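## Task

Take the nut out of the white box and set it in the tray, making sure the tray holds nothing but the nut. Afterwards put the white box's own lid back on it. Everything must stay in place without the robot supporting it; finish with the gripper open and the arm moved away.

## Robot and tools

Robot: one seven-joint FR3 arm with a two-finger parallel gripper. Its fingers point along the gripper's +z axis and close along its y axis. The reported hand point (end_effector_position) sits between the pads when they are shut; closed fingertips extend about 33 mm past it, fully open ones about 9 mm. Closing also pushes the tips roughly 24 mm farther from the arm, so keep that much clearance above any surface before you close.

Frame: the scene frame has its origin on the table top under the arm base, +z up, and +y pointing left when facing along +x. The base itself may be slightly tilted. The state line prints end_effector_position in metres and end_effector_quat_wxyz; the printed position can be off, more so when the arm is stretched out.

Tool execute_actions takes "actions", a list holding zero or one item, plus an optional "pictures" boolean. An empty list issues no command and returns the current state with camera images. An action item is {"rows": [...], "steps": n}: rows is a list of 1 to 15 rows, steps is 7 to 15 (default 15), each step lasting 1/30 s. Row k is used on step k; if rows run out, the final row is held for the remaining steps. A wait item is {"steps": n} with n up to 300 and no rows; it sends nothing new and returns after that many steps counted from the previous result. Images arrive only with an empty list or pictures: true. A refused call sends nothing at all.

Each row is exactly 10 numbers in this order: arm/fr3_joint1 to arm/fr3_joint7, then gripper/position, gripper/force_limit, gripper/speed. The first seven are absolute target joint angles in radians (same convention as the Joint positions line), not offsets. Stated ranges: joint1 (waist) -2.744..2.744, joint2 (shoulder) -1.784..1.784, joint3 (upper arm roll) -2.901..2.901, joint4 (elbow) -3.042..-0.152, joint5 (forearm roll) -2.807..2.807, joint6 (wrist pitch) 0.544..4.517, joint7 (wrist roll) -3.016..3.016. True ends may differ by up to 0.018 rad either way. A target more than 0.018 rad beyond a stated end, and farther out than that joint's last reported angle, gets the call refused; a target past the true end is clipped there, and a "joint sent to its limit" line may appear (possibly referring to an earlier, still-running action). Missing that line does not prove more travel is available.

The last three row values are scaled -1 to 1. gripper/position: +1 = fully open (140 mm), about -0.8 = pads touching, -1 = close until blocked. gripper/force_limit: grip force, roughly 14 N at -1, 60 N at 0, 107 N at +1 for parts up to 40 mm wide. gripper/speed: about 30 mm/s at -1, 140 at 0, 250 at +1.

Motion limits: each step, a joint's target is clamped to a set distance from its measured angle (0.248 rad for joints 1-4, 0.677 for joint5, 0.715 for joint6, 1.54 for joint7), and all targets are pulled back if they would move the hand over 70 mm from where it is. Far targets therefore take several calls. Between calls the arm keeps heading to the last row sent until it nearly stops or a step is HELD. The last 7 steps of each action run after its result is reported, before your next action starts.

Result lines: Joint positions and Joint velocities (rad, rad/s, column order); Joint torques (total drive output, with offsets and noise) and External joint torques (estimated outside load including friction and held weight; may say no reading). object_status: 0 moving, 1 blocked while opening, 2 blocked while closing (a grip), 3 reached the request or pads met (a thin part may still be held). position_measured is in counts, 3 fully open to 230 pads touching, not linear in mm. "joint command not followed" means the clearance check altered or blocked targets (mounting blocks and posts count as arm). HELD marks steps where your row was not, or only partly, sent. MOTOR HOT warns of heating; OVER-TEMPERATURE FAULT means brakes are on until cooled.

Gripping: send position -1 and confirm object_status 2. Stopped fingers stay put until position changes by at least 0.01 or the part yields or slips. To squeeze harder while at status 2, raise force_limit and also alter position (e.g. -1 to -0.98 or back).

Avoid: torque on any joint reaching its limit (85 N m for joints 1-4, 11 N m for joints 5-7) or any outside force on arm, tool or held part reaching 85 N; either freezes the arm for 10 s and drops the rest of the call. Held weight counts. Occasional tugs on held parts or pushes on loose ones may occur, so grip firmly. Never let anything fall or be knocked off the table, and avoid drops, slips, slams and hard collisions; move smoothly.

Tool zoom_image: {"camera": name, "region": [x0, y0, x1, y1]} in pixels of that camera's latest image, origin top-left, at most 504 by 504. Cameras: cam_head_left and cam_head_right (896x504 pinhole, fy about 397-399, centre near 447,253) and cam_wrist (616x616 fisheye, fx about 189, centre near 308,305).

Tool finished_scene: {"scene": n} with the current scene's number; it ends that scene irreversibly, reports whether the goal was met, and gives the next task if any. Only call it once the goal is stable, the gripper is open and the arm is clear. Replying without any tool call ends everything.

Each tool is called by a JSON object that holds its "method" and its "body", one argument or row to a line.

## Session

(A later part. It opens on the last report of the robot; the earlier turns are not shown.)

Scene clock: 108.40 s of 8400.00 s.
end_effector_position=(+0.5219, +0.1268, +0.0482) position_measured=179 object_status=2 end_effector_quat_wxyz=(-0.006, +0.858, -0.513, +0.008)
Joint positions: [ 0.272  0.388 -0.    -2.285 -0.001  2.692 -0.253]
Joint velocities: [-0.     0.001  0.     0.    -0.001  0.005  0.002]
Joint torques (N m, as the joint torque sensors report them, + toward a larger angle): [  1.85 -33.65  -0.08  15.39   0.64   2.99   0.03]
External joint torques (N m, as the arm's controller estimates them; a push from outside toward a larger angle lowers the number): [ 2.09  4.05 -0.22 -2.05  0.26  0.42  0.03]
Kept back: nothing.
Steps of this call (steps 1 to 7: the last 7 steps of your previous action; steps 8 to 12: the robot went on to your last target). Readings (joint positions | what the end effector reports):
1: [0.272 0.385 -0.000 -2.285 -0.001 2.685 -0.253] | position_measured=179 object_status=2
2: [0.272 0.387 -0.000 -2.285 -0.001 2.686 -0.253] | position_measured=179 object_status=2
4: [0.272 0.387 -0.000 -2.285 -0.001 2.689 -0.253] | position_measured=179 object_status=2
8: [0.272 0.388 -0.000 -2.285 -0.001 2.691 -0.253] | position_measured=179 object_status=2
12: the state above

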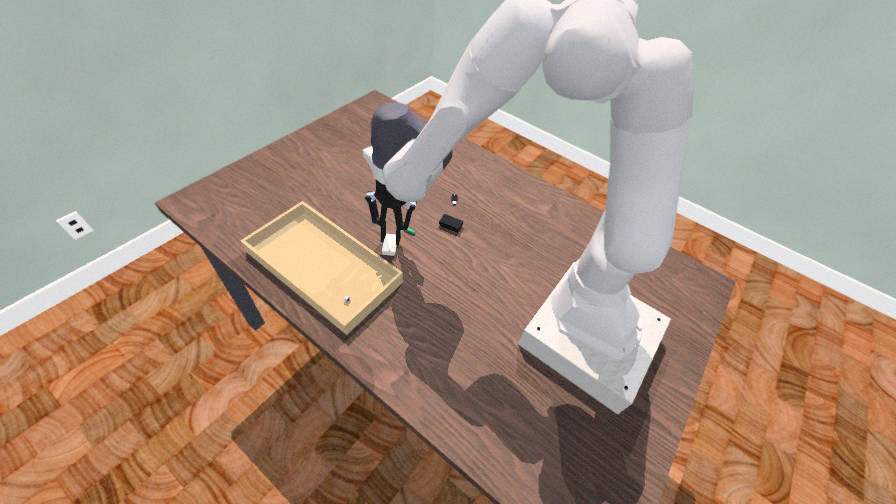

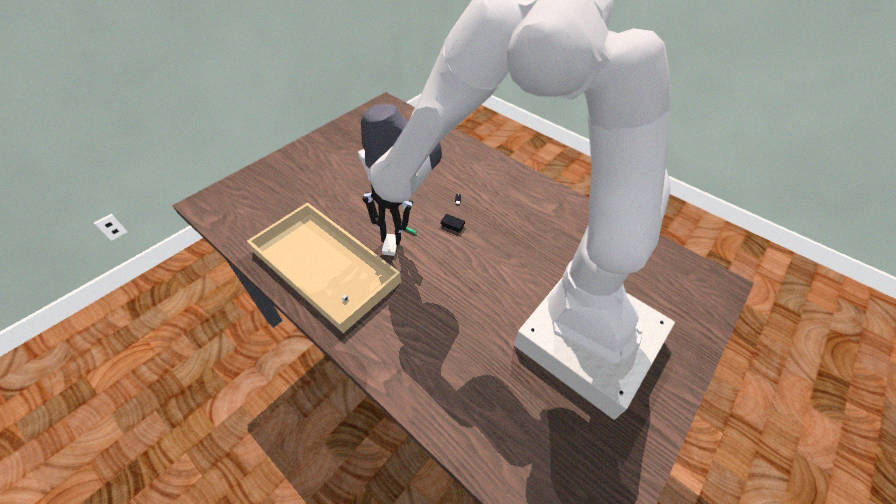

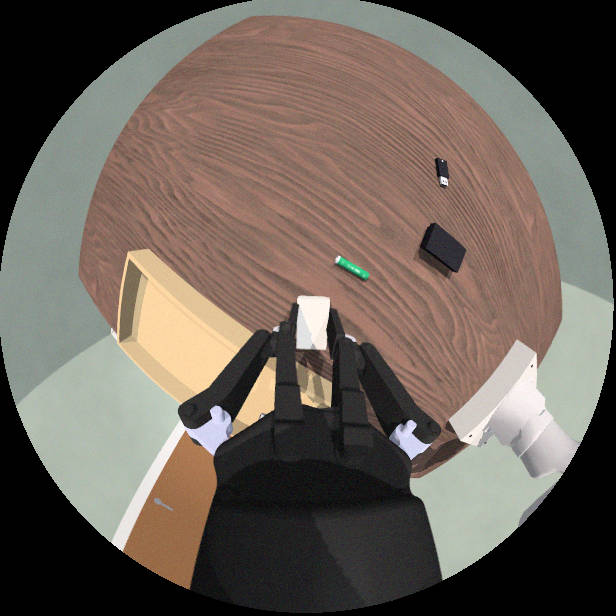

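{"method": "execute_actions", "body": {
  "actions": [
    {"rows":[[0.274,0.386,0,-2.287,0,2.69,-0.25,-0.1,-0.4,0]],"steps":15}
  ]
}}

{"method": "execute_actions", "body": {
  "actions": [
    {"rows":[[0.274,0.375,0,-2.287,0,2.678,-0.25,-0.1,-0.4,0],[0.274,0.36,0,-2.288,0,2.663,-0.25,-0.1,-0.4,0],[0.274,0.34,0,-2.289,0,2.643,-0.25,-0.1,-0.4,0],[0.274,0.32,0,-2.29,0,2.62,-0.25,-0.1,-0.4,0],[0.274,0.29,0,-2.29,0,2.59,-0.25,-0.1,-0.4,0],[0.274,0.25,0,-2.3,0,2.55,-0.25,-0.1,-0.4,0],[0.26,0.2,0,-2.3,0,2.5,-0.25,-0.1,-0.4,0],[0.22,0.14,0,-2.3,0,2.44,-0.25,-0.1,-0.4,0],[0.18,0.06,0,-2.3,0,2.36,-0.25,-0.1,-0.4,0],[0.15,0,0,-2.3,0,2.3,-0.25,-0.1,-0.4,0]],"steps":15}
  ]
}}

{"method": "execute_actions", "body": {
  "actions": [
    {"steps":12}
  ],
  "pictures": true
}}

{"method": "zoom_image", "body": {
  "camera": "cam_head_left",
  "region": [350,210,430,280]
}}

Scene clock: 109.93 s of 8400.00 s.
end_effector_position=(+0.5221, +0.1268, +0.0485) position_measured=141 object_status=0 end_effector_quat_wxyz=(-0.006, +0.858, -0.513, +0.009)
Joint positions: [ 0.272  0.387 -0.    -2.285 -0.001  2.693 -0.253]
Joint velocities: [-0.     0.001 -0.     0.001  0.001  0.    -0.   ]
Joint torques (N m, as the joint torque sensors report them, + toward a larger angle): [  1.35 -38.07   0.69  15.66   0.62   2.27   0.18]
External joint torques (N m, as the arm's controller estimates them; a push from outside toward a larger angle lowers the number): [ 1.49 -0.6   0.46 -1.67  0.25 -0.28  0.18]
Steps of this call (steps 1 to 30: the robot went on to your last target; steps 31 to 38: nothing new was sent; steps 39 to 46: the first 8 steps of this action). Readings (joint positions | what the end effector reports):
39: [0.272 0.388 -0.000 -2.285 -0.001 2.693 -0.253] | position_measured=179 object_status=0
40: [0.272 0.387 -0.000 -2.285 -0.001 2.693 -0.253] | position_measured=179 object_status=0
42: [0.272 0.387 -0.000 -2.285 -0.001 2.693 -0.253] | position_measured=158 object_status=0
46: the state above

Scene clock: 110.43 s of 8400.00 s.
end_effector_position=(+0.5232, +0.1249, +0.1049) position_measured=141 object_status=3 end_effector_quat_wxyz=(-0.010, +0.857, -0.515, +0.012)
Joint positions: [ 0.263  0.252  0.004 -2.301 -0.001  2.584 -0.253]
Joint velocities: [-0.305 -1.248  0.084 -0.087 -0.    -0.918  0.001]
Joint torques (N m, as the joint torque sensors report them, + toward a larger angle): [ -8.99 -42.02  -7.94  22.97   0.75   3.68   0.07]
External joint torques (N m, as the arm's controller estimates them; a push from outside toward a larger angle lowers the number): [-0.31 -0.5   0.08 -3.12 -0.12 -0.47  0.05]
Steps of this call (steps 1 to 7: the last 7 steps of your previous action; steps 8 to 15: the first 8 steps of this action). Readings (joint positions | what the end effector reports):
8: [0.272 0.386 -0.000 -2.286 -0.001 2.691 -0.253] | position_measured=141 object_status=3
9: [0.272 0.382 -0.000 -2.287 -0.001 2.686 -0.253] | position_measured=141 object_status=3
11: [0.272 0.361 -0.000 -2.290 -0.001 2.669 -0.253] | position_measured=141 object_status=3
15: the state above

Scene clock: 110.83 s of 8400.00 s.
end_effector_position=(+0.5226, +0.0607, +0.2189) position_measured=141 object_status=3 end_effector_quat_wxyz=(-0.014, +0.824, -0.565, +0.018)
Joint positions: [ 0.151 -0.002 -0.003 -2.296 -0.001  2.338 -0.253]
Joint velocities: [ 0.     0.014  0.024 -0.037  0.    -0.22  -0.001]
Joint torques (N m, as the joint torque sensors report them, + toward a larger angle): [  0.81 -28.84   0.34  21.03   0.77   2.38   0.03]
External joint torques (N m, as the arm's controller estimates them; a push from outside toward a larger angle lowers the number): [ 0.97  1.46  0.63 -1.84  0.15 -0.38  0.03]
Kept back: nothing.
Steps of this call (steps 1 to 7: the last 7 steps of your previous action; steps 8 to 12: the robot went on to your last target). Readings (joint positions | what the end effector reports):
1: [0.249 0.210 0.006 -2.302 -0.001 2.555 -0.253] | position_measured=141 object_status=3
2: [0.233 0.168 0.007 -2.302 -0.001 2.526 -0.253] | position_measured=141 object_status=3
4: [0.195 0.085 0.005 -2.300 -0.001 2.464 -0.253] | position_measured=141 object_status=3
8: [0.153 0.001 -0.005 -2.292 -0.001 2.380 -0.253] | position_measured=141 object_status=3
12: the state above

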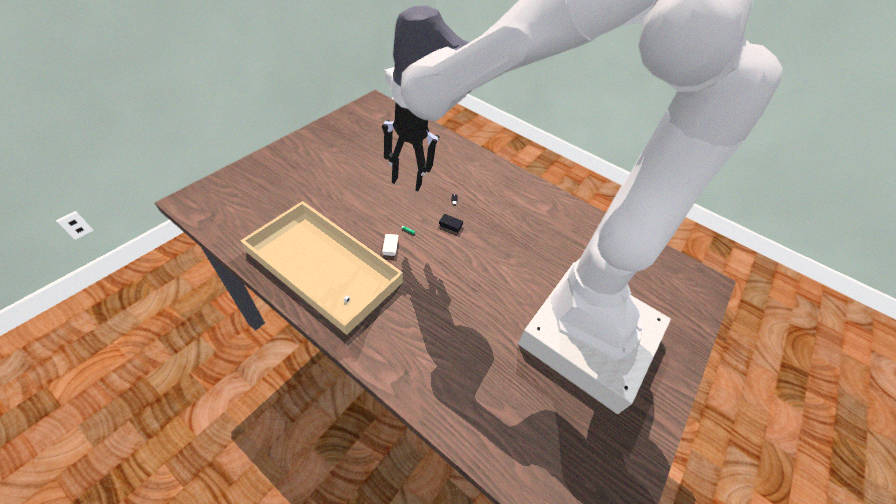

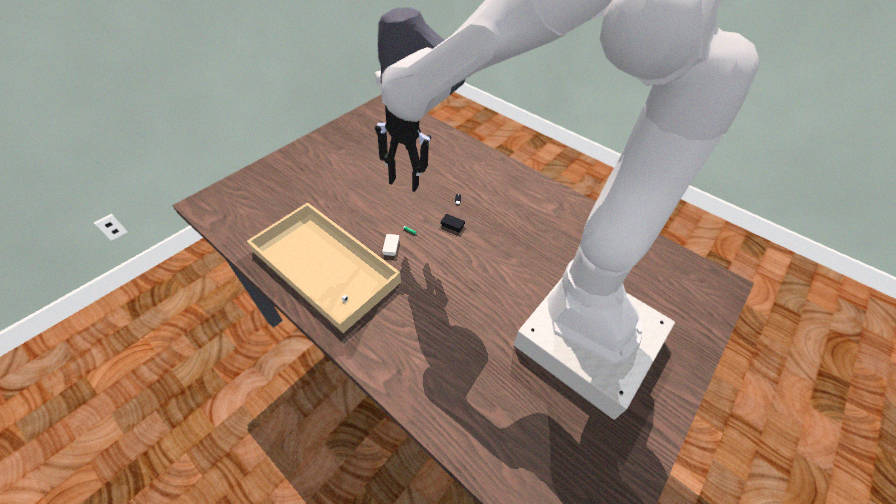

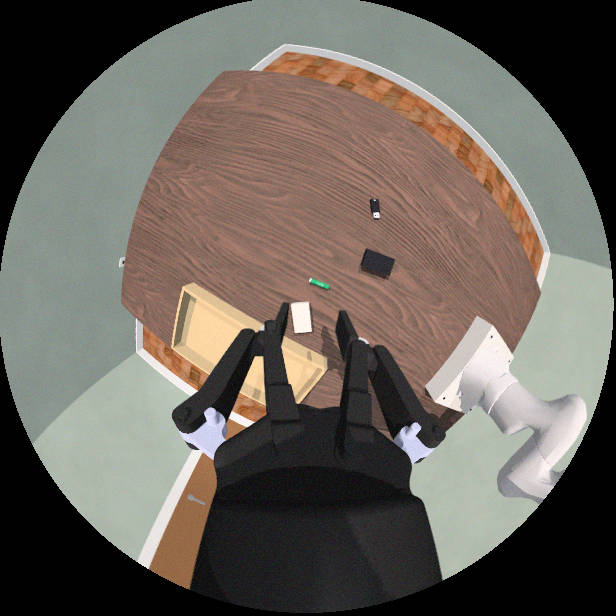

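Region (350, 210, 430, 280) of cam_head_left's 896x504 image, scaled by 6.300, with more detail than that image has; it fills the top 441 rows of this view, and the rest is white.

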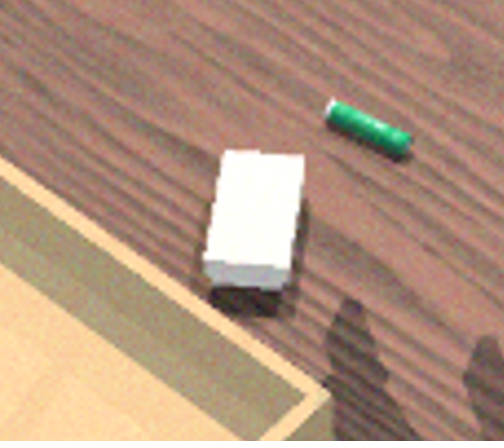

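{"method": "finished_scene", "body": {
  "scene": 1
}}

The scene is finished: the task was done.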